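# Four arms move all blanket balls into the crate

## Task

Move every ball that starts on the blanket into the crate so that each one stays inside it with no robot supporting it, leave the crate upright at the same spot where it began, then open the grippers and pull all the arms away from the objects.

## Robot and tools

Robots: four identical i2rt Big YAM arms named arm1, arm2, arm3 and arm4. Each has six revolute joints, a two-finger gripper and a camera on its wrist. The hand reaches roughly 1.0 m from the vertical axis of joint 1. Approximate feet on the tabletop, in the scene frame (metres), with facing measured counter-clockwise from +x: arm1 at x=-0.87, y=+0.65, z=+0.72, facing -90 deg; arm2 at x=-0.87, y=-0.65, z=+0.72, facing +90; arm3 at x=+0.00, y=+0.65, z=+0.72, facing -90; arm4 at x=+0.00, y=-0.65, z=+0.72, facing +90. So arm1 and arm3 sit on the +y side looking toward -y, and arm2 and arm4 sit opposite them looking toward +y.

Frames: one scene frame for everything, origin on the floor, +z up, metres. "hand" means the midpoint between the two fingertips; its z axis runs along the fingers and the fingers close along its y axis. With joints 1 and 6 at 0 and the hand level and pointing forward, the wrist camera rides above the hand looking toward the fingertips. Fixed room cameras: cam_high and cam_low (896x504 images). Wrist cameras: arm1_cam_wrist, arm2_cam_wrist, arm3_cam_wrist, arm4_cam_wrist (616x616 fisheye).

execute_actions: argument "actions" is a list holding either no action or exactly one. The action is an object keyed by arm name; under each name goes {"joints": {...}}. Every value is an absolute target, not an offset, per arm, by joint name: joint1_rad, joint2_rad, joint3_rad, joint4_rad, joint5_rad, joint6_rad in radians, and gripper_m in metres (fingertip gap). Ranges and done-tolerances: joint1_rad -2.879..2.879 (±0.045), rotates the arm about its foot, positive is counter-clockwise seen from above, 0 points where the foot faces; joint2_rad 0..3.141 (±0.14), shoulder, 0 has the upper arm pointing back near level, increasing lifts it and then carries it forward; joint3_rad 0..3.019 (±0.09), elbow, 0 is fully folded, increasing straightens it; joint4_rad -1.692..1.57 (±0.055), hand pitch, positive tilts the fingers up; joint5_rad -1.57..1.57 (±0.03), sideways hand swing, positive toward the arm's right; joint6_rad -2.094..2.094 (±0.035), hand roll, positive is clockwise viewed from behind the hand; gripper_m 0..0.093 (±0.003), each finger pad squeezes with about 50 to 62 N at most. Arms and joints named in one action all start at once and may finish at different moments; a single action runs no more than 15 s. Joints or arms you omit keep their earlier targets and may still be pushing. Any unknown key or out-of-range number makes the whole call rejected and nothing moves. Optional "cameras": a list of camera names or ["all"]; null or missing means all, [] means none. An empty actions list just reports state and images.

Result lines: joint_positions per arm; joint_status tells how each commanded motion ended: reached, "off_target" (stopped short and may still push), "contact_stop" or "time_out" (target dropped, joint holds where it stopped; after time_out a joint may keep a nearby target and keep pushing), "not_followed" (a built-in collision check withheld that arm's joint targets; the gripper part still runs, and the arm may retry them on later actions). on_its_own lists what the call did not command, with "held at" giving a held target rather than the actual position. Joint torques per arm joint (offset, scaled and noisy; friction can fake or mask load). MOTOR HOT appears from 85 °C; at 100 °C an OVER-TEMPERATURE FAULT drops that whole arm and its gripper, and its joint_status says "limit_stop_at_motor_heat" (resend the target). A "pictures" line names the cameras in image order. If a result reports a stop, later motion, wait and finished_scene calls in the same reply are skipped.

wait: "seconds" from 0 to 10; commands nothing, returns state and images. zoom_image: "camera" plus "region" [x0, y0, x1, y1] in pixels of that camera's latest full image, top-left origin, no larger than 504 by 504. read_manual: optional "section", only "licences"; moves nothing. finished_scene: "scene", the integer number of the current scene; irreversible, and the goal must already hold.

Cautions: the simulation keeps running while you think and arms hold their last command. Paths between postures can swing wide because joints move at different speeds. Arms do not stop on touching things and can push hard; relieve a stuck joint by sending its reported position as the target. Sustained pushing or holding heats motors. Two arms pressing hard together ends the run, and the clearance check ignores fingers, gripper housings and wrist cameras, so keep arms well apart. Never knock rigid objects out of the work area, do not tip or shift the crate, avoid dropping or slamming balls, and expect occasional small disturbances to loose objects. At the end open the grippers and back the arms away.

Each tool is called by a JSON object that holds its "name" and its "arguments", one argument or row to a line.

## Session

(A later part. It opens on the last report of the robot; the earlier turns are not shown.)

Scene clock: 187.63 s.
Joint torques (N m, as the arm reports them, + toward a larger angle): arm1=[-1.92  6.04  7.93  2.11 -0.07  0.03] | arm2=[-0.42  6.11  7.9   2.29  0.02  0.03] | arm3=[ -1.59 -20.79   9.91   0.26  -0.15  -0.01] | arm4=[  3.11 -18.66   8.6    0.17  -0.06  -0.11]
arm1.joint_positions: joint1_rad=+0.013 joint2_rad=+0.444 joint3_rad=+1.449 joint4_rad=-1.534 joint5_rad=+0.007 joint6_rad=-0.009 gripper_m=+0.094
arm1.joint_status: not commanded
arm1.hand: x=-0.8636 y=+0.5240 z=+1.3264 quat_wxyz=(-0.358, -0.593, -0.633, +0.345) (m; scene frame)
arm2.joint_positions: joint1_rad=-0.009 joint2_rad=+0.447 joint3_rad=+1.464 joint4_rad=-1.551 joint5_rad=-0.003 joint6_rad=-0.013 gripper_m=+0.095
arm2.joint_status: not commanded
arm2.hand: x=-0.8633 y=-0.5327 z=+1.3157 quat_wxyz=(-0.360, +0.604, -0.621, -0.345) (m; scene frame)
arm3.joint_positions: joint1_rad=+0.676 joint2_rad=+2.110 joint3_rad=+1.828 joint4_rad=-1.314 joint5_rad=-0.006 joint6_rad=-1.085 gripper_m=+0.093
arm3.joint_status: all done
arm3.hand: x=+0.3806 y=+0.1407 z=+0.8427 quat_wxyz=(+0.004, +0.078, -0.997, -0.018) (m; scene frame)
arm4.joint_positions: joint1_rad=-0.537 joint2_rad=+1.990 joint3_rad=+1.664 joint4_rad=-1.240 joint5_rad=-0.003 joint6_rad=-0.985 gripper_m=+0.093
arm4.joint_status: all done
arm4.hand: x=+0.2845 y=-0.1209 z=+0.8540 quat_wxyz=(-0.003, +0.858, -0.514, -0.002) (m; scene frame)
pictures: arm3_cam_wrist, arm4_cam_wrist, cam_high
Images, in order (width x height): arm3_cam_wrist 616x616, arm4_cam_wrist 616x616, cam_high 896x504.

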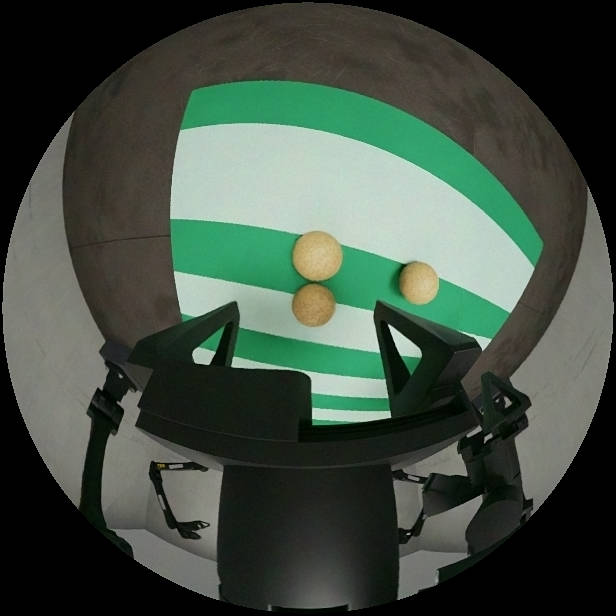

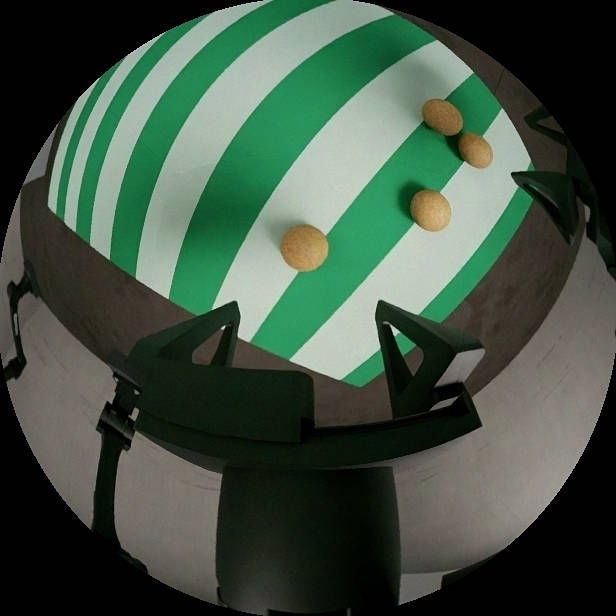

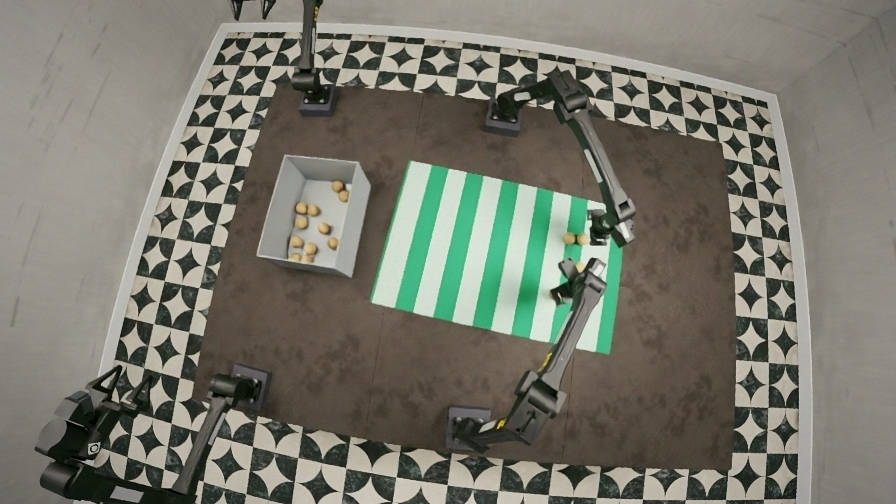

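{"name": "execute_actions", "arguments": {
  "actions": [
    {"arm3":{"joints":{"joint2_rad":2.2,"joint3_rad":1.745,"joint4_rad":-1.1}},"arm4":{"joints":{"joint1_rad":-0.515,"joint2_rad":2.11,"joint3_rad":1.6,"joint4_rad":-1.032}}}
  ],
  "cameras": []
}}

{"name": "execute_actions", "arguments": {
  "actions": [
    {"arm3":{"joints":{"gripper_m":0.035}},"arm4":{"joints":{"gripper_m":0.035}}}
  ],
  "cameras": []
}}

{"name": "execute_actions", "arguments": {
  "actions": [
    {"arm3":{"joints":{"joint2_rad":1.5,"joint4_rad":-1.4}},"arm4":{"joints":{"joint1_rad":0.78,"joint2_rad":1.5,"joint3_rad":1.8,"joint4_rad":-1.5,"joint6_rad":0}}}
  ],
  "cameras": []
}}

{"name": "execute_actions", "arguments": {
  "actions": [
    {"arm3":{"joints":{"joint1_rad":-0.88,"joint6_rad":0}},"arm4":{"joints":{"joint2_rad":2.23,"joint3_rad":2.35,"joint4_rad":-0.78}}}
  ],
  "cameras": []
}}

{"name": "execute_actions", "arguments": {
  "actions": [
    {"arm3":{"joints":{"joint2_rad":2.08,"joint3_rad":2.12,"joint4_rad":-0.8}},"arm4":{"joints":{"gripper_m":0.093}}}
  ],
  "cameras": []
}}

{"name": "execute_actions", "arguments": {
  "actions": [
    {"arm3":{"joints":{"gripper_m":0.093}},"arm4":{"joints":{"joint2_rad":1.7,"joint3_rad":2.24,"joint4_rad":-1.65}}}
  ],
  "cameras": []
}}

{"name": "execute_actions", "arguments": {
  "actions": [
    {"arm3":{"joints":{"joint2_rad":1.3,"joint3_rad":1.72,"joint4_rad":-1.6}},"arm4":{"joints":{"joint1_rad":-0.555}}}
  ],
  "cameras": []
}}

{"name": "execute_actions", "arguments": {
  "actions": [
    {"arm3":{"joints":{"joint1_rad":-0.2}},"arm4":{"joints":{"joint2_rad":2.315,"joint4_rad":-1.28}}}
  ],
  "cameras": ["arm4_cam_wrist","cam_high"]
}}

Scene clock: 201.33 s.
Joint torques (N m, as the arm reports them, + toward a larger angle): arm1=[-1.22  5.98  7.94  2.   -0.04  0.04] | arm2=[-0.43  6.11  7.91  2.3   0.01  0.03] | arm3=[ -1.59 -21.93   7.96   0.5   -0.15  -0.01] | arm4=[  2.84 -19.95   7.84   0.58  -0.04  -0.11]
arm1.joint_positions: joint1_rad=+0.013 joint2_rad=+0.444 joint3_rad=+1.449 joint4_rad=-1.534 joint5_rad=+0.007 joint6_rad=-0.009 gripper_m=+0.094
arm1.joint_status: not commanded
arm1.hand: x=-0.8636 y=+0.5240 z=+1.3264 quat_wxyz=(-0.358, -0.593, -0.633, +0.345) (m; scene frame)
arm2.joint_positions: joint1_rad=-0.009 joint2_rad=+0.447 joint3_rad=+1.464 joint4_rad=-1.551 joint5_rad=-0.003 joint6_rad=-0.013 gripper_m=+0.095
arm2.joint_status: not commanded
arm2.hand: x=-0.8633 y=-0.5327 z=+1.3157 quat_wxyz=(-0.360, +0.604, -0.621, -0.345) (m; scene frame)
arm3.joint_positions: joint1_rad=+0.676 joint2_rad=+2.218 joint3_rad=+1.740 joint4_rad=-1.109 joint5_rad=-0.006 joint6_rad=-1.085 gripper_m=+0.093
arm3.joint_status: all done
arm3.hand: x=+0.3831 y=+0.1385 z=+0.7446 quat_wxyz=(+0.001, +0.078, -0.997, -0.014) (m; scene frame)
arm4.joint_positions: joint1_rad=-0.528 joint2_rad=+2.129 joint3_rad=+1.585 joint4_rad=-1.045 joint5_rad=-0.003 joint6_rad=-0.986 gripper_m=+0.093
arm4.joint_status: all done
arm4.hand: x=+0.2804 y=-0.1168 z=+0.7455 quat_wxyz=(+0.009, +0.860, -0.510, -0.001) (m; scene frame)
pictures: none
No camera images: the call's "cameras" was empty. Leave "cameras" out to get every camera's image.

Scene clock: 201.97 s.
Joint torques (N m, as the arm reports them, + toward a larger angle): arm1=[-1.47  5.78  7.85  2.03 -0.05  0.07] | arm2=[-0.43  6.08  7.91  2.29  0.01  0.03] | arm3=[ -1.62 -21.86   7.95   0.48  -0.15   0.  ] | arm4=[  3.32 -19.87   7.79   0.58  -0.05  -0.08]
arm1.joint_positions: joint1_rad=+0.013 joint2_rad=+0.444 joint3_rad=+1.449 joint4_rad=-1.534 joint5_rad=+0.007 joint6_rad=-0.009 gripper_m=+0.094
arm1.joint_status: not commanded
arm1.hand: x=-0.8636 y=+0.5240 z=+1.3264 quat_wxyz=(-0.358, -0.593, -0.633, +0.345) (m; scene frame)
arm2.joint_positions: joint1_rad=-0.009 joint2_rad=+0.447 joint3_rad=+1.464 joint4_rad=-1.551 joint5_rad=-0.003 joint6_rad=-0.013 gripper_m=+0.095
arm2.joint_status: not commanded
arm2.hand: x=-0.8633 y=-0.5327 z=+1.3157 quat_wxyz=(-0.360, +0.604, -0.621, -0.345) (m; scene frame)
arm3.joint_positions: joint1_rad=+0.676 joint2_rad=+2.218 joint3_rad=+1.740 joint4_rad=-1.108 joint5_rad=-0.006 joint6_rad=-1.086 gripper_m=+0.046
arm3.joint_status: gripper_m off_target (ended at +0.046, target +0.035)
arm3.hand: x=+0.3832 y=+0.1383 z=+0.7446 quat_wxyz=(+0.001, +0.078, -0.997, -0.014) (m; scene frame)
arm4.joint_positions: joint1_rad=-0.528 joint2_rad=+2.129 joint3_rad=+1.585 joint4_rad=-1.045 joint5_rad=-0.003 joint6_rad=-0.986 gripper_m=+0.048
arm4.joint_status: gripper_m off_target (ended at +0.048, target +0.035)
arm4.hand: x=+0.2804 y=-0.1168 z=+0.7455 quat_wxyz=(+0.009, +0.860, -0.510, -0.001) (m; scene frame)
pictures: none
No camera images: the call's "cameras" was empty. Leave "cameras" out to get every camera's image.

Scene clock: 203.83 s.
Joint torques (N m, as the arm reports them, + toward a larger angle): arm1=[-1.81  6.    7.94  2.08 -0.08  0.03] | arm2=[-0.41  6.09  7.91  2.29  0.02  0.03] | arm3=[ -1.66 -12.75   9.91   0.66  -0.15   0.03] | arm4=[  1.61 -11.78   8.48   0.35   0.21   0.25]
arm1.joint_positions: joint1_rad=+0.013 joint2_rad=+0.444 joint3_rad=+1.449 joint4_rad=-1.534 joint5_rad=+0.007 joint6_rad=-0.009 gripper_m=+0.094
arm1.joint_status: not commanded
arm1.hand: x=-0.8636 y=+0.5240 z=+1.3264 quat_wxyz=(-0.358, -0.593, -0.633, +0.345) (m; scene frame)
arm2.joint_positions: joint1_rad=-0.009 joint2_rad=+0.447 joint3_rad=+1.464 joint4_rad=-1.551 joint5_rad=-0.003 joint6_rad=-0.013 gripper_m=+0.095
arm2.joint_status: not commanded
arm2.hand: x=-0.8633 y=-0.5327 z=+1.3157 quat_wxyz=(-0.360, +0.604, -0.621, -0.345) (m; scene frame)
arm3.joint_positions: joint1_rad=+0.676 joint2_rad=+1.508 joint3_rad=+1.734 joint4_rad=-1.394 joint5_rad=-0.006 joint6_rad=-1.086 gripper_m=+0.046
arm3.joint_status: all done
arm3.hand: x=+0.3202 y=+0.2180 z=+1.1475 quat_wxyz=(-0.109, +0.077, -0.978, +0.162) (m; scene frame)
arm4.joint_positions: joint1_rad=+0.786 joint2_rad=+1.507 joint3_rad=+1.793 joint4_rad=-1.489 joint5_rad=-0.007 joint6_rad=-0.016 gripper_m=+0.048
arm4.joint_status: all done
arm4.hand: x=-0.3842 y=-0.2993 z=+1.1642 quat_wxyz=(-0.065, +0.919, -0.349, -0.171) (m; scene frame)
pictures: none
No camera images: the call's "cameras" was empty. Leave "cameras" out to get every camera's image.

Scene clock: 205.73 s.
Joint torques (N m, as the arm reports them, + toward a larger angle): arm1=[-1.54  5.86  7.91  2.09 -0.07  0.06] | arm2=[-0.42  6.09  7.92  2.3   0.01  0.03] | arm3=[ -1.86 -12.59   9.98   0.69  -0.11   0.24] | arm4=[  1.88 -24.09  12.51   2.16   0.22   0.26]
arm1.joint_positions: joint1_rad=+0.013 joint2_rad=+0.444 joint3_rad=+1.449 joint4_rad=-1.534 joint5_rad=+0.007 joint6_rad=-0.009 gripper_m=+0.094
arm1.joint_status: not commanded
arm1.hand: x=-0.8636 y=+0.5240 z=+1.3264 quat_wxyz=(-0.358, -0.593, -0.633, +0.345) (m; scene frame)
arm2.joint_positions: joint1_rad=-0.009 joint2_rad=+0.447 joint3_rad=+1.464 joint4_rad=-1.551 joint5_rad=-0.003 joint6_rad=-0.013 gripper_m=+0.095
arm2.joint_status: not commanded
arm2.hand: x=-0.8633 y=-0.5327 z=+1.3157 quat_wxyz=(-0.360, +0.604, -0.621, -0.345) (m; scene frame)
arm3.joint_positions: joint1_rad=-0.880 joint2_rad=+1.511 joint3_rad=+1.734 joint4_rad=-1.394 joint5_rad=-0.005 joint6_rad=-0.015 gripper_m=+0.046
arm3.joint_status: all done
arm3.hand: x=-0.4237 y=+0.3190 z=+1.1472 quat_wxyz=(-0.060, -0.926, -0.325, +0.186) (m; scene frame)
arm4.joint_positions: joint1_rad=+0.786 joint2_rad=+2.246 joint3_rad=+2.295 joint4_rad=-0.800 joint5_rad=-0.007 joint6_rad=-0.015 gripper_m=+0.048
arm4.joint_status: all done
arm4.hand: x=-0.6439 y=-0.0609 z=+1.0080 quat_wxyz=(-0.145, +0.858, -0.325, -0.372) (m; scene frame)
pictures: none
No camera images: the call's "cameras" was empty. Leave "cameras" out to get every camera's image.

Scene clock: 207.37 s.
Joint torques (N m, as the arm reports them, + toward a larger angle): arm1=[-1.47  5.77  7.81  2.08 -0.09  0.04] | arm2=[-0.44  6.08  7.91  2.3   0.02  0.03] | arm3=[ -1.88 -22.86  14.38   1.92  -0.1    0.25] | arm4=[  1.89 -24.13  12.56   2.13   0.2    0.26]
arm1.joint_positions: joint1_rad=+0.013 joint2_rad=+0.444 joint3_rad=+1.449 joint4_rad=-1.534 joint5_rad=+0.007 joint6_rad=-0.009 gripper_m=+0.094
arm1.joint_status: not commanded
arm1.hand: x=-0.8636 y=+0.5240 z=+1.3264 quat_wxyz=(-0.358, -0.593, -0.633, +0.345) (m; scene frame)
arm2.joint_positions: joint1_rad=-0.009 joint2_rad=+0.447 joint3_rad=+1.464 joint4_rad=-1.551 joint5_rad=-0.003 joint6_rad=-0.013 gripper_m=+0.095
arm2.joint_status: not commanded
arm2.hand: x=-0.8633 y=-0.5327 z=+1.3157 quat_wxyz=(-0.360, +0.604, -0.621, -0.345) (m; scene frame)
arm3.joint_positions: joint1_rad=-0.880 joint2_rad=+2.099 joint3_rad=+2.060 joint4_rad=-0.815 joint5_rad=-0.005 joint6_rad=-0.015 gripper_m=+0.046
arm3.joint_status: all done
arm3.hand: x=-0.6450 y=+0.1502 z=+0.9976 quat_wxyz=(-0.108, -0.885, -0.311, +0.330) (m; scene frame)
arm4.joint_positions: joint1_rad=+0.786 joint2_rad=+2.246 joint3_rad=+2.295 joint4_rad=-0.800 joint5_rad=-0.007 joint6_rad=-0.014 gripper_m=+0.093
arm4.joint_status: all done
arm4.hand: x=-0.6439 y=-0.0609 z=+1.0080 quat_wxyz=(-0.145, +0.857, -0.325, -0.372) (m; scene frame)
pictures: none
No camera images: the call's "cameras" was empty. Leave "cameras" out to get every camera's image.

Scene clock: 209.30 s.
Joint torques (N m, as the arm reports them, + toward a larger angle): arm1=[-1.31  6.04  7.97  1.93 -0.08  0.04] | arm2=[-0.42  6.08  7.91  2.3   0.02  0.03] | arm3=[ -1.87 -23.19  14.36   1.95  -0.1    0.25] | arm4=[  1.69 -15.21   8.45   0.5    0.21   0.23]
arm1.joint_positions: joint1_rad=+0.013 joint2_rad=+0.444 joint3_rad=+1.449 joint4_rad=-1.534 joint5_rad=+0.007 joint6_rad=-0.009 gripper_m=+0.094
arm1.joint_status: not commanded
arm1.hand: x=-0.8636 y=+0.5240 z=+1.3264 quat_wxyz=(-0.358, -0.593, -0.633, +0.345) (m; scene frame)
arm2.joint_positions: joint1_rad=-0.009 joint2_rad=+0.447 joint3_rad=+1.464 joint4_rad=-1.551 joint5_rad=-0.003 joint6_rad=-0.013 gripper_m=+0.095
arm2.joint_status: not commanded
arm2.hand: x=-0.8633 y=-0.5327 z=+1.3157 quat_wxyz=(-0.360, +0.604, -0.621, -0.345) (m; scene frame)
arm3.joint_positions: joint1_rad=-0.880 joint2_rad=+2.099 joint3_rad=+2.060 joint4_rad=-0.815 joint5_rad=-0.005 joint6_rad=-0.015 gripper_m=+0.093
arm3.joint_status: all done
arm3.hand: x=-0.6450 y=+0.1502 z=+0.9976 quat_wxyz=(-0.108, -0.885, -0.311, +0.330) (m; scene frame)
arm4.joint_positions: joint1_rad=+0.786 joint2_rad=+1.716 joint3_rad=+2.225 joint4_rad=-1.639 joint5_rad=-0.007 joint6_rad=-0.014 gripper_m=+0.093
arm4.joint_status: all done
arm4.hand: x=-0.4299 y=-0.2574 z=+1.2318 quat_wxyz=(-0.078, +0.912, -0.346, -0.204) (m; scene frame)
pictures: none
No camera images: the call's "cameras" was empty. Leave "cameras" out to get every camera's image.

Scene clock: 211.07 s.
Joint torques (N m, as the arm reports them, + toward a larger angle): arm1=[-1.71  5.53  7.94  2.11 -0.06  0.03] | arm2=[-0.43  6.08  7.9   2.29  0.01  0.03] | arm3=[-1.78 -8.27  8.42  0.63 -0.1   0.25] | arm4=[  2.28 -15.28   8.55   0.56   0.1    0.23]
arm1.joint_positions: joint1_rad=+0.013 joint2_rad=+0.444 joint3_rad=+1.449 joint4_rad=-1.534 joint5_rad=+0.007 joint6_rad=-0.009 gripper_m=+0.094
arm1.joint_status: not commanded
arm1.hand: x=-0.8636 y=+0.5240 z=+1.3264 quat_wxyz=(-0.358, -0.593, -0.633, +0.345) (m; scene frame)
arm2.joint_positions: joint1_rad=-0.009 joint2_rad=+0.447 joint3_rad=+1.464 joint4_rad=-1.551 joint5_rad=-0.003 joint6_rad=-0.013 gripper_m=+0.095
arm2.joint_status: not commanded
arm2.hand: x=-0.8633 y=-0.5327 z=+1.3157 quat_wxyz=(-0.360, +0.604, -0.621, -0.345) (m; scene frame)
arm3.joint_positions: joint1_rad=-0.880 joint2_rad=+1.306 joint3_rad=+1.722 joint4_rad=-1.594 joint5_rad=-0.005 joint6_rad=-0.015 gripper_m=+0.093
arm3.joint_status: all done
arm3.hand: x=-0.3418 y=+0.3813 z=+1.2182 quat_wxyz=(-0.059, -0.926, -0.324, +0.183) (m; scene frame)
arm4.joint_positions: joint1_rad=-0.558 joint2_rad=+1.717 joint3_rad=+2.225 joint4_rad=-1.639 joint5_rad=-0.004 joint6_rad=-0.013 gripper_m=+0.093
arm4.joint_status: all done
arm4.hand: x=+0.2864 y=-0.1433 z=+1.2319 quat_wxyz=(-0.188, +0.497, -0.839, -0.111) (m; scene frame)
pictures: none
No camera images: the call's "cameras" was empty. Leave "cameras" out to get every camera's image.

Scene clock: 212.93 s.
Joint torques (N m, as the arm reports them, + toward a larger angle): arm1=[-1.16  6.46  7.97  2.01 -0.06  0.07] | arm2=[-0.43  6.09  7.9   2.29  0.01  0.03] | arm3=[-1.26 -8.13  8.46  0.63 -0.1   0.24] | arm4=[  2.58 -21.86  10.86   0.82   0.1    0.23]
arm1.joint_positions: joint1_rad=+0.013 joint2_rad=+0.444 joint3_rad=+1.449 joint4_rad=-1.534 joint5_rad=+0.007 joint6_rad=-0.009 gripper_m=+0.094
arm1.joint_status: not commanded
arm1.hand: x=-0.8636 y=+0.5240 z=+1.3264 quat_wxyz=(-0.358, -0.593, -0.633, +0.345) (m; scene frame)
arm2.joint_positions: joint1_rad=-0.009 joint2_rad=+0.447 joint3_rad=+1.464 joint4_rad=-1.551 joint5_rad=-0.003 joint6_rad=-0.013 gripper_m=+0.095
arm2.joint_status: not commanded
arm2.hand: x=-0.8633 y=-0.5327 z=+1.3157 quat_wxyz=(-0.360, +0.604, -0.621, -0.345) (m; scene frame)
arm3.joint_positions: joint1_rad=-0.206 joint2_rad=+1.306 joint3_rad=+1.722 joint4_rad=-1.594 joint5_rad=-0.005 joint6_rad=-0.013 gripper_m=+0.093
arm3.joint_status: all done
arm3.hand: x=-0.1024 y=+0.2256 z=+1.2165 quat_wxyz=(-0.117, -0.768, -0.612, +0.150) (m; scene frame)
arm4.joint_positions: joint1_rad=-0.558 joint2_rad=+2.310 joint3_rad=+2.200 joint4_rad=-1.291 joint5_rad=-0.004 joint6_rad=-0.013 gripper_m=+0.093
arm4.joint_status: all done
arm4.hand: x=+0.3681 y=+0.0013 z=+0.8534 quat_wxyz=(-0.072, +0.508, -0.857, -0.044) (m; scene frame)
pictures: arm4_cam_wrist, cam_high
Images, in order (width x height): arm4_cam_wrist 616x616, cam_high 896x504.

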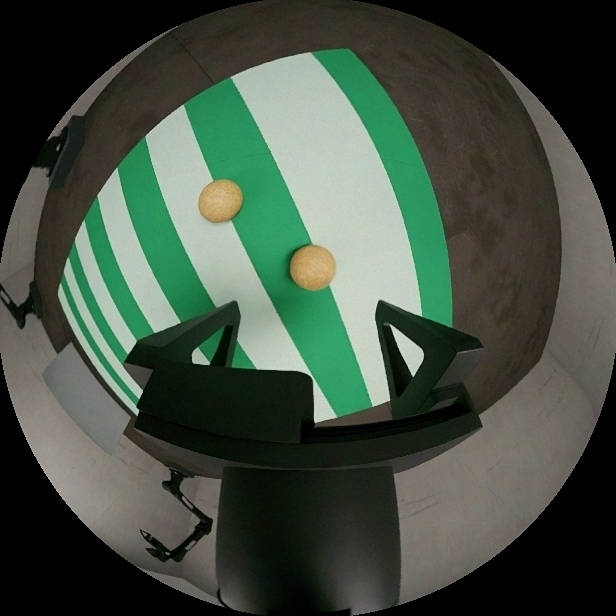

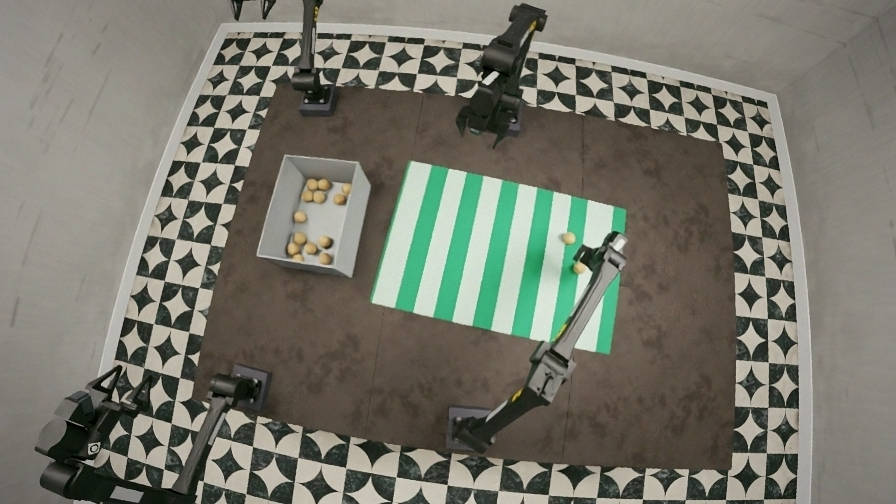

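{"name": "execute_actions", "arguments": {
  "actions": [
    {"arm3":{"joints":{"joint1_rad":0.59}},"arm4":{"joints":{"joint2_rad":2.39,"joint3_rad":2.105,"joint4_rad":-1.072}}}
  ],
  "cameras": []
}}

{"name": "execute_actions", "arguments": {
  "actions": [
    {"arm4":{"joints":{"gripper_m":0.035}}}
  ],
  "cameras": []
}}

{"name": "execute_actions", "arguments": {
  "actions": [
    {"arm4":{"joints":{"joint2_rad":1.5,"joint3_rad":1.8,"joint4_rad":-1.5}}}
  ],
  "cameras": []
}}

{"name": "execute_actions", "arguments": {
  "actions": [
    {"arm3":{"joints":{"joint2_rad":2.02,"joint4_rad":-1.26}},"arm4":{"joints":{"joint1_rad":0.78}}}
  ],
  "cameras": ["arm3_cam_wrist"]
}}

{"name": "execute_actions", "arguments": {
  "actions": [
    {"arm3":{"joints":{"joint2_rad":2.14,"joint3_rad":1.635,"joint4_rad":-1.055}},"arm4":{"joints":{"joint2_rad":2.23,"joint3_rad":2.35,"joint4_rad":-0.78}}}
  ],
  "cameras": []
}}

{"name": "execute_actions", "arguments": {
  "actions": [
    {"arm3":{"joints":{"gripper_m":0.035}},"arm4":{"joints":{"gripper_m":0.093}}}
  ],
  "cameras": []
}}

{"name": "execute_actions", "arguments": {
  "actions": [
    {"arm3":{"joints":{"joint1_rad":-0.75,"joint2_rad":1.5,"joint3_rad":1.7,"joint4_rad":-1.4}},"arm4":{"joints":{"joint2_rad":1.4,"joint3_rad":1.7,"joint4_rad":-1.4}}}
  ],
  "cameras": []
}}

{"name": "execute_actions", "arguments": {
  "actions": [
    {"arm3":{"joints":{"joint1_rad":-0.85,"joint2_rad":2.08,"joint3_rad":2.12,"joint4_rad":-0.8}}}
  ],
  "cameras": []
}}

{"name": "execute_actions", "arguments": {
  "actions": [
    {"arm3":{"joints":{"gripper_m":0.093}}}
  ],
  "cameras": []
}}

{"name": "execute_actions", "arguments": {
  "actions": [
    {"arm3":{"joints":{"joint2_rad":1.4,"joint3_rad":1.6,"joint4_rad":-1.4}}}
  ],
  "cameras": ["cam_high"]
}}

Scene clock: 229.83 s.
Joint torques (N m, as the arm reports them, + toward a larger angle): arm1=[-1.34  6.31  7.82  2.02 -0.07  0.06] | arm2=[-0.4   6.1   7.9   2.29  0.02  0.03] | arm3=[-1.2  -8.06  8.45  0.64 -0.1   0.24] | arm4=[  2.66 -23.79   8.73   1.07   0.11   0.22]
arm1.joint_positions: joint1_rad=+0.013 joint2_rad=+0.444 joint3_rad=+1.449 joint4_rad=-1.534 joint5_rad=+0.007 joint6_rad=-0.009 gripper_m=+0.094
arm1.joint_status: not commanded
arm1.hand: x=-0.8636 y=+0.5240 z=+1.3264 quat_wxyz=(-0.358, -0.593, -0.633, +0.345) (m; scene frame)
arm2.joint_positions: joint1_rad=-0.009 joint2_rad=+0.447 joint3_rad=+1.464 joint4_rad=-1.551 joint5_rad=-0.003 joint6_rad=-0.013 gripper_m=+0.095
arm2.joint_status: not commanded
arm2.hand: x=-0.8633 y=-0.5327 z=+1.3157 quat_wxyz=(-0.360, +0.604, -0.621, -0.345) (m; scene frame)
arm3.joint_positions: joint1_rad=+0.584 joint2_rad=+1.306 joint3_rad=+1.722 joint4_rad=-1.594 joint5_rad=-0.005 joint6_rad=-0.013 gripper_m=+0.093
arm3.joint_status: all done
arm3.hand: x=+0.2259 y=+0.2772 z=+1.2171 quat_wxyz=(-0.168, -0.474, -0.860, +0.090) (m; scene frame)
arm4.joint_positions: joint1_rad=-0.558 joint2_rad=+2.405 joint3_rad=+2.091 joint4_rad=-1.087 joint5_rad=-0.004 joint6_rad=-0.013 gripper_m=+0.093
arm4.joint_status: all done
arm4.hand: x=+0.3704 y=+0.0055 z=+0.7480 quat_wxyz=(-0.073, +0.508, -0.857, -0.045) (m; scene frame)
pictures: none
No camera images: the call's "cameras" was empty. Leave "cameras" out to get every camera's image.

Scene clock: 230.47 s.
Joint torques (N m, as the arm reports them, + toward a larger angle): arm1=[-1.61  5.88  7.94  2.1  -0.08  0.06] | arm2=[-0.4   6.11  7.91  2.29  0.01  0.03] | arm3=[-1.18 -8.12  8.45  0.63 -0.1   0.23] | arm4=[  2.61 -23.9    8.71   1.02   0.1    0.23]
arm1.joint_positions: joint1_rad=+0.013 joint2_rad=+0.444 joint3_rad=+1.449 joint4_rad=-1.534 joint5_rad=+0.007 joint6_rad=-0.009 gripper_m=+0.094
arm1.joint_status: not commanded
arm1.hand: x=-0.8636 y=+0.5240 z=+1.3264 quat_wxyz=(-0.358, -0.593, -0.633, +0.345) (m; scene frame)
arm2.joint_positions: joint1_rad=-0.009 joint2_rad=+0.447 joint3_rad=+1.464 joint4_rad=-1.551 joint5_rad=-0.003 joint6_rad=-0.013 gripper_m=+0.095
arm2.joint_status: not commanded
arm2.hand: x=-0.8633 y=-0.5327 z=+1.3157 quat_wxyz=(-0.360, +0.604, -0.621, -0.345) (m; scene frame)
arm3.joint_positions: joint1_rad=+0.584 joint2_rad=+1.306 joint3_rad=+1.722 joint4_rad=-1.594 joint5_rad=-0.005 joint6_rad=-0.013 gripper_m=+0.093
arm3.joint_status: not commanded
arm3.hand: x=+0.2259 y=+0.2772 z=+1.2171 quat_wxyz=(-0.168, -0.474, -0.860, +0.090) (m; scene frame)
arm4.joint_positions: joint1_rad=-0.558 joint2_rad=+2.405 joint3_rad=+2.091 joint4_rad=-1.087 joint5_rad=-0.004 joint6_rad=-0.013 gripper_m=+0.048
arm4.joint_status: gripper_m off_target (ended at +0.048, target +0.035)
arm4.hand: x=+0.3704 y=+0.0055 z=+0.7480 quat_wxyz=(-0.073, +0.508, -0.857, -0.045) (m; scene frame)
pictures: none
No camera images: the call's "cameras" was empty. Leave "cameras" out to get every camera's image.

Scene clock: 232.33 s.
Joint torques (N m, as the arm reports them, + toward a larger angle): arm1=[-1.38  6.01  7.89  1.9  -0.07  0.05] | arm2=[-0.44  6.09  7.91  2.29  0.01  0.03] | arm3=[-1.19 -8.08  8.46  0.63 -0.1   0.23] | arm4=[  2.44 -12.47   8.97   0.38   0.11   0.23]
arm1.joint_positions: joint1_rad=+0.013 joint2_rad=+0.444 joint3_rad=+1.449 joint4_rad=-1.534 joint5_rad=+0.007 joint6_rad=-0.009 gripper_m=+0.094
arm1.joint_status: not commanded
arm1.hand: x=-0.8636 y=+0.5240 z=+1.3264 quat_wxyz=(-0.358, -0.593, -0.633, +0.345) (m; scene frame)
arm2.joint_positions: joint1_rad=-0.009 joint2_rad=+0.447 joint3_rad=+1.464 joint4_rad=-1.551 joint5_rad=-0.003 joint6_rad=-0.013 gripper_m=+0.095
arm2.joint_status: not commanded
arm2.hand: x=-0.8633 y=-0.5327 z=+1.3157 quat_wxyz=(-0.360, +0.604, -0.621, -0.345) (m; scene frame)
arm3.joint_positions: joint1_rad=+0.584 joint2_rad=+1.306 joint3_rad=+1.722 joint4_rad=-1.594 joint5_rad=-0.005 joint6_rad=-0.013 gripper_m=+0.093
arm3.joint_status: not commanded
arm3.hand: x=+0.2259 y=+0.2772 z=+1.2171 quat_wxyz=(-0.168, -0.474, -0.860, +0.090) (m; scene frame)
arm4.joint_positions: joint1_rad=-0.558 joint2_rad=+1.512 joint3_rad=+1.789 joint4_rad=-1.490 joint5_rad=-0.004 joint6_rad=-0.013 gripper_m=+0.048
arm4.joint_status: all done
arm4.hand: x=+0.2561 y=-0.1969 z=+1.1597 quat_wxyz=(-0.153, +0.501, -0.847, -0.091) (m; scene frame)
pictures: none
No camera images: the call's "cameras" was empty. Leave "cameras" out to get every camera's image.

Scene clock: 234.10 s.
Joint torques (N m, as the arm reports them, + toward a larger angle): arm1=[-1.71  6.19  8.    2.12 -0.07  0.05] | arm2=[-0.44  6.09  7.91  2.29  0.01  0.03] | arm3=[ -1.11 -20.19   9.38   0.37  -0.09   0.24] | arm4=[  2.36 -12.72   8.79   0.47   0.1    0.24]
arm1.joint_positions: joint1_rad=+0.013 joint2_rad=+0.444 joint3_rad=+1.449 joint4_rad=-1.534 joint5_rad=+0.007 joint6_rad=-0.009 gripper_m=+0.094
arm1.joint_status: not commanded
arm1.hand: x=-0.8636 y=+0.5240 z=+1.3264 quat_wxyz=(-0.358, -0.593, -0.633, +0.345) (m; scene frame)
arm2.joint_positions: joint1_rad=-0.009 joint2_rad=+0.447 joint3_rad=+1.464 joint4_rad=-1.551 joint5_rad=-0.003 joint6_rad=-0.013 gripper_m=+0.095
arm2.joint_status: not commanded
arm2.hand: x=-0.8633 y=-0.5327 z=+1.3157 quat_wxyz=(-0.360, +0.604, -0.621, -0.345) (m; scene frame)
arm3.joint_positions: joint1_rad=+0.584 joint2_rad=+2.038 joint3_rad=+1.703 joint4_rad=-1.265 joint5_rad=-0.005 joint6_rad=-0.013 gripper_m=+0.093
arm3.joint_status: all done
arm3.hand: x=+0.3173 y=+0.1322 z=+0.8414 quat_wxyz=(+0.014, -0.483, -0.875, -0.014) (m; scene frame)
arm4.joint_positions: joint1_rad=+0.781 joint2_rad=+1.512 joint3_rad=+1.789 joint4_rad=-1.490 joint5_rad=-0.004 joint6_rad=-0.013 gripper_m=+0.048
arm4.joint_status: all done
arm4.hand: x=-0.3828 y=-0.2970 z=+1.1594 quat_wxyz=(-0.064, +0.919, -0.352, -0.166) (m; scene frame)
pictures: arm3_cam_wrist
Images, in order (width x height): arm3_cam_wrist 616x616.

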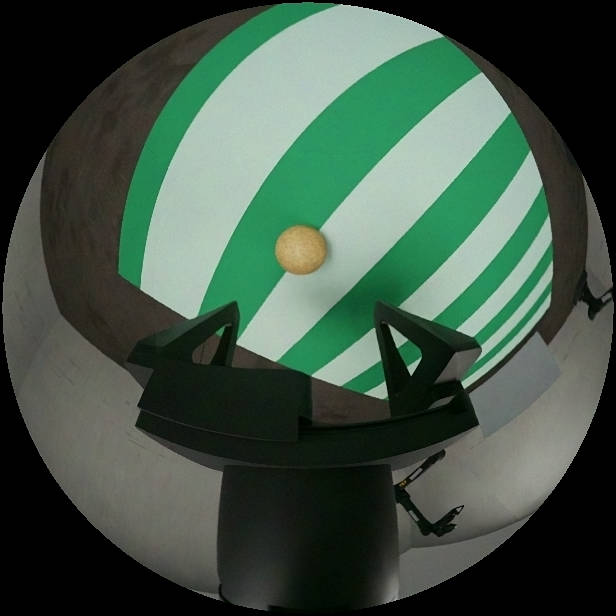

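Scene clock: 235.93 s.
Joint torques (N m, as the arm reports them, + toward a larger angle): arm1=[-1.86  6.24  7.98  1.9  -0.05  0.02] | arm2=[-0.44  6.11  7.91  2.29  0.01  0.03] | arm3=[ -1.16 -20.81   7.87   0.56  -0.09   0.23] | arm4=[  2.07 -23.45  12.38   2.17   0.11   0.23]
arm1.joint_positions: joint1_rad=+0.013 joint2_rad=+0.444 joint3_rad=+1.449 joint4_rad=-1.534 joint5_rad=+0.007 joint6_rad=-0.009 gripper_m=+0.094
arm1.joint_status: not commanded
arm1.hand: x=-0.8636 y=+0.5240 z=+1.3264 quat_wxyz=(-0.358, -0.593, -0.633, +0.345) (m; scene frame)
arm2.joint_positions: joint1_rad=-0.009 joint2_rad=+0.447 joint3_rad=+1.464 joint4_rad=-1.551 joint5_rad=-0.003 joint6_rad=-0.013 gripper_m=+0.095
arm2.joint_status: not commanded
arm2.hand: x=-0.8633 y=-0.5327 z=+1.3157 quat_wxyz=(-0.360, +0.604, -0.621, -0.345) (m; scene frame)
arm3.joint_positions: joint1_rad=+0.584 joint2_rad=+2.158 joint3_rad=+1.629 joint4_rad=-1.064 joint5_rad=-0.005 joint6_rad=-0.013 gripper_m=+0.093
arm3.joint_status: all done
arm3.hand: x=+0.3204 y=+0.1284 z=+0.7439 quat_wxyz=(+0.011, -0.483, -0.876, -0.013) (m; scene frame)
arm4.joint_positions: joint1_rad=+0.781 joint2_rad=+2.246 joint3_rad=+2.295 joint4_rad=-0.800 joint5_rad=-0.004 joint6_rad=-0.013 gripper_m=+0.048
arm4.joint_status: all done
arm4.hand: x=-0.6412 y=-0.0580 z=+1.0081 quat_wxyz=(-0.146, +0.856, -0.328, -0.371) (m; scene frame)
pictures: none
No camera images: the call's "cameras" was empty. Leave "cameras" out to get every camera's image.

Scene clock: 236.57 s.
Joint torques (N m, as the arm reports them, + toward a larger angle): arm1=[-1.25  5.8   7.85  2.02 -0.06  0.04] | arm2=[-0.42  6.08  7.91  2.3   0.01  0.03] | arm3=[ -1.14 -20.87   7.79   0.54  -0.08   0.24] | arm4=[  2.12 -24.11  12.47   2.12   0.11   0.25]
arm1.joint_positions: joint1_rad=+0.013 joint2_rad=+0.444 joint3_rad=+1.449 joint4_rad=-1.534 joint5_rad=+0.007 joint6_rad=-0.009 gripper_m=+0.094
arm1.joint_status: not commanded
arm1.hand: x=-0.8636 y=+0.5240 z=+1.3264 quat_wxyz=(-0.358, -0.593, -0.633, +0.345) (m; scene frame)
arm2.joint_positions: joint1_rad=-0.009 joint2_rad=+0.447 joint3_rad=+1.464 joint4_rad=-1.551 joint5_rad=-0.003 joint6_rad=-0.013 gripper_m=+0.095
arm2.joint_status: not commanded
arm2.hand: x=-0.8633 y=-0.5327 z=+1.3157 quat_wxyz=(-0.360, +0.604, -0.621, -0.345) (m; scene frame)
arm3.joint_positions: joint1_rad=+0.584 joint2_rad=+2.158 joint3_rad=+1.629 joint4_rad=-1.064 joint5_rad=-0.006 joint6_rad=-0.013 gripper_m=+0.046
arm3.joint_status: gripper_m off_target (ended at +0.046, target +0.035)
arm3.hand: x=+0.3204 y=+0.1284 z=+0.7439 quat_wxyz=(+0.011, -0.483, -0.876, -0.013) (m; scene frame)
arm4.joint_positions: joint1_rad=+0.781 joint2_rad=+2.246 joint3_rad=+2.295 joint4_rad=-0.800 joint5_rad=-0.004 joint6_rad=-0.013 gripper_m=+0.093
arm4.joint_status: all done
arm4.hand: x=-0.6412 y=-0.0580 z=+1.0081 quat_wxyz=(-0.146, +0.856, -0.328, -0.371) (m; scene frame)
pictures: none
No camera images: the call's "cameras" was empty. Leave "cameras" out to get every camera's image.

Scene clock: 238.40 s.
Joint torques (N m, as the arm reports them, + toward a larger angle): arm1=[-1.48  6.08  8.    2.   -0.01  0.05] | arm2=[-0.42  6.11  7.91  2.29  0.01  0.03] | arm3=[ -1.63 -11.45  10.62   0.56  -0.16   0.22] | arm4=[  2.15 -10.26   8.83   0.55   0.1    0.22]
arm1.joint_positions: joint1_rad=+0.013 joint2_rad=+0.444 joint3_rad=+1.449 joint4_rad=-1.534 joint5_rad=+0.007 joint6_rad=-0.009 gripper_m=+0.094
arm1.joint_status: not commanded
arm1.hand: x=-0.8636 y=+0.5240 z=+1.3264 quat_wxyz=(-0.358, -0.593, -0.633, +0.345) (m; scene frame)
arm2.joint_positions: joint1_rad=-0.009 joint2_rad=+0.447 joint3_rad=+1.464 joint4_rad=-1.551 joint5_rad=-0.003 joint6_rad=-0.013 gripper_m=+0.095
arm2.joint_status: not commanded
arm2.hand: x=-0.8633 y=-0.5327 z=+1.3157 quat_wxyz=(-0.360, +0.604, -0.621, -0.345) (m; scene frame)
arm3.joint_positions: joint1_rad=-0.753 joint2_rad=+1.498 joint3_rad=+1.680 joint4_rad=-1.393 joint5_rad=-0.003 joint6_rad=-0.012 gripper_m=+0.046
arm3.joint_status: all done
arm3.hand: x=-0.3711 y=+0.2757 z=+1.1280 quat_wxyz=(-0.064, -0.907, -0.383, +0.163) (m; scene frame)
arm4.joint_positions: joint1_rad=+0.781 joint2_rad=+1.403 joint3_rad=+1.693 joint4_rad=-1.389 joint5_rad=-0.004 joint6_rad=-0.013 gripper_m=+0.093
arm4.joint_status: all done
arm4.hand: x=-0.3700 y=-0.3089 z=+1.1783 quat_wxyz=(-0.085, +0.908, -0.348, -0.218) (m; scene frame)
pictures: none
No camera images: the call's "cameras" was empty. Leave "cameras" out to get every camera's image.

Scene clock: 240.00 s.
Joint torques (N m, as the arm reports them, + toward a larger angle): arm1=[-1.59  6.1   7.96  2.12 -0.05  0.03] | arm2=[-0.42  6.09  7.91  2.3   0.02  0.03] | arm3=[ -1.47 -23.48  15.11   1.94  -0.11   0.22] | arm4=[  2.08 -10.32   8.67   0.52   0.08   0.22]
arm1.joint_positions: joint1_rad=+0.013 joint2_rad=+0.444 joint3_rad=+1.449 joint4_rad=-1.534 joint5_rad=+0.007 joint6_rad=-0.009 gripper_m=+0.094
arm1.joint_status: not commanded
arm1.hand: x=-0.8636 y=+0.5240 z=+1.3264 quat_wxyz=(-0.358, -0.593, -0.633, +0.345) (m; scene frame)
arm2.joint_positions: joint1_rad=-0.009 joint2_rad=+0.447 joint3_rad=+1.464 joint4_rad=-1.551 joint5_rad=-0.003 joint6_rad=-0.013 gripper_m=+0.095
arm2.joint_status: not commanded
arm2.hand: x=-0.8633 y=-0.5327 z=+1.3157 quat_wxyz=(-0.360, +0.604, -0.621, -0.345) (m; scene frame)
arm3.joint_positions: joint1_rad=-0.853 joint2_rad=+2.102 joint3_rad=+2.049 joint4_rad=-0.815 joint5_rad=-0.004 joint6_rad=-0.012 gripper_m=+0.046
arm3.joint_status: all done
arm3.hand: x=-0.6299 y=+0.1342 z=+0.9886 quat_wxyz=(-0.110, -0.883, -0.322, +0.322) (m; scene frame)
arm4.joint_positions: joint1_rad=+0.781 joint2_rad=+1.403 joint3_rad=+1.693 joint4_rad=-1.389 joint5_rad=-0.004 joint6_rad=-0.013 gripper_m=+0.093
arm4.joint_status: not commanded
arm4.hand: x=-0.3700 y=-0.3089 z=+1.1783 quat_wxyz=(-0.085, +0.908, -0.348, -0.218) (m; scene frame)
pictures: none
No camera images: the call's "cameras" was empty. Leave "cameras" out to get every camera's image.

Scene clock: 240.63 s.
Joint torques (N m, as the arm reports them, + toward a larger angle): arm1=[-1.51  5.83  8.02  2.11 -0.06  0.07] | arm2=[-0.44  6.07  7.91  2.3   0.01  0.03] | arm3=[ -1.61 -23.48  15.16   1.94  -0.11   0.23] | arm4=[  2.34 -10.01   8.74   0.52   0.1    0.22]
arm1.joint_positions: joint1_rad=+0.013 joint2_rad=+0.444 joint3_rad=+1.449 joint4_rad=-1.534 joint5_rad=+0.007 joint6_rad=-0.009 gripper_m=+0.094
arm1.joint_status: not commanded
arm1.hand: x=-0.8636 y=+0.5240 z=+1.3264 quat_wxyz=(-0.358, -0.593, -0.633, +0.345) (m; scene frame)
arm2.joint_positions: joint1_rad=-0.009 joint2_rad=+0.447 joint3_rad=+1.464 joint4_rad=-1.551 joint5_rad=-0.003 joint6_rad=-0.013 gripper_m=+0.095
arm2.joint_status: not commanded
arm2.hand: x=-0.8633 y=-0.5327 z=+1.3157 quat_wxyz=(-0.360, +0.604, -0.621, -0.345) (m; scene frame)
arm3.joint_positions: joint1_rad=-0.853 joint2_rad=+2.102 joint3_rad=+2.049 joint4_rad=-0.815 joint5_rad=-0.004 joint6_rad=-0.012 gripper_m=+0.093
arm3.joint_status: all done
arm3.hand: x=-0.6299 y=+0.1342 z=+0.9886 quat_wxyz=(-0.110, -0.883, -0.322, +0.322) (m; scene frame)
arm4.joint_positions: joint1_rad=+0.781 joint2_rad=+1.403 joint3_rad=+1.693 joint4_rad=-1.389 joint5_rad=-0.004 joint6_rad=-0.013 gripper_m=+0.093
arm4.joint_status: not commanded
arm4.hand: x=-0.3700 y=-0.3089 z=+1.1783 quat_wxyz=(-0.085, +0.908, -0.348, -0.218) (m; scene frame)
pictures: none
No camera images: the call's "cameras" was empty. Leave "cameras" out to get every camera's image.

Scene clock: 242.27 s.
Joint torques (N m, as the arm reports them, + toward a larger angle): arm1=[-1.64  6.12  7.91  2.07 -0.04  0.06] | arm2=[-0.42  6.1   7.91  2.29  0.02  0.03] | arm3=[-1.57 -9.98  8.75  0.59 -0.11  0.23] | arm4=[  2.24 -10.12   8.67   0.55   0.1    0.21]
arm1.joint_positions: joint1_rad=+0.013 joint2_rad=+0.444 joint3_rad=+1.449 joint4_rad=-1.534 joint5_rad=+0.007 joint6_rad=-0.009 gripper_m=+0.094
arm1.joint_status: not commanded
arm1.hand: x=-0.8636 y=+0.5240 z=+1.3264 quat_wxyz=(-0.358, -0.593, -0.633, +0.345) (m; scene frame)
arm2.joint_positions: joint1_rad=-0.009 joint2_rad=+0.447 joint3_rad=+1.464 joint4_rad=-1.551 joint5_rad=-0.003 joint6_rad=-0.013 gripper_m=+0.095
arm2.joint_status: not commanded
arm2.hand: x=-0.8633 y=-0.5327 z=+1.3157 quat_wxyz=(-0.360, +0.604, -0.621, -0.345) (m; scene frame)
arm3.joint_positions: joint1_rad=-0.853 joint2_rad=+1.397 joint3_rad=+1.605 joint4_rad=-1.393 joint5_rad=-0.004 joint6_rad=-0.012 gripper_m=+0.093
arm3.joint_status: all done
arm3.hand: x=-0.3794 y=+0.3365 z=+1.1431 quat_wxyz=(-0.060, -0.923, -0.336, +0.179) (m; scene frame)
arm4.joint_positions: joint1_rad=+0.781 joint2_rad=+1.403 joint3_rad=+1.693 joint4_rad=-1.389 joint5_rad=-0.004 joint6_rad=-0.013 gripper_m=+0.093
arm4.joint_status: not commanded
arm4.hand: x=-0.3700 y=-0.3089 z=+1.1783 quat_wxyz=(-0.085, +0.908, -0.348, -0.218) (m; scene frame)
pictures: cam_high
Images, in order (width x height): cam_high 896x504.

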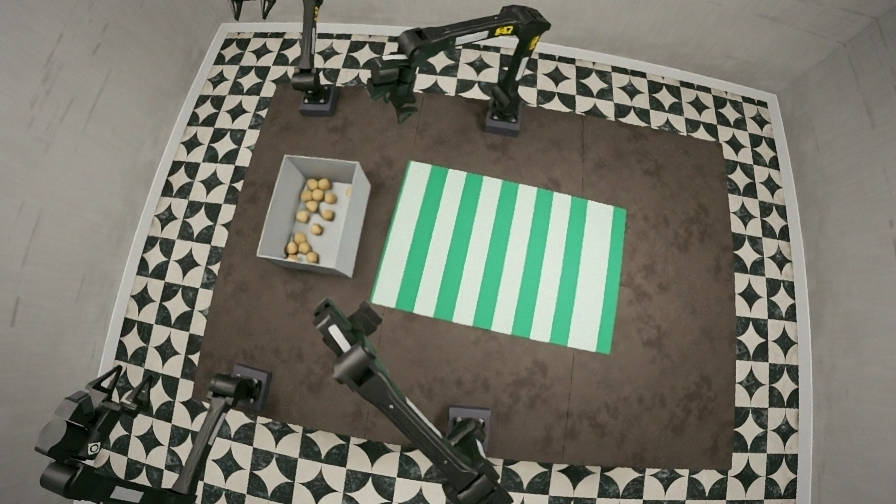

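{"name": "finished_scene", "arguments": {
  "scene": 2
}}

The scene is finished: the task was done.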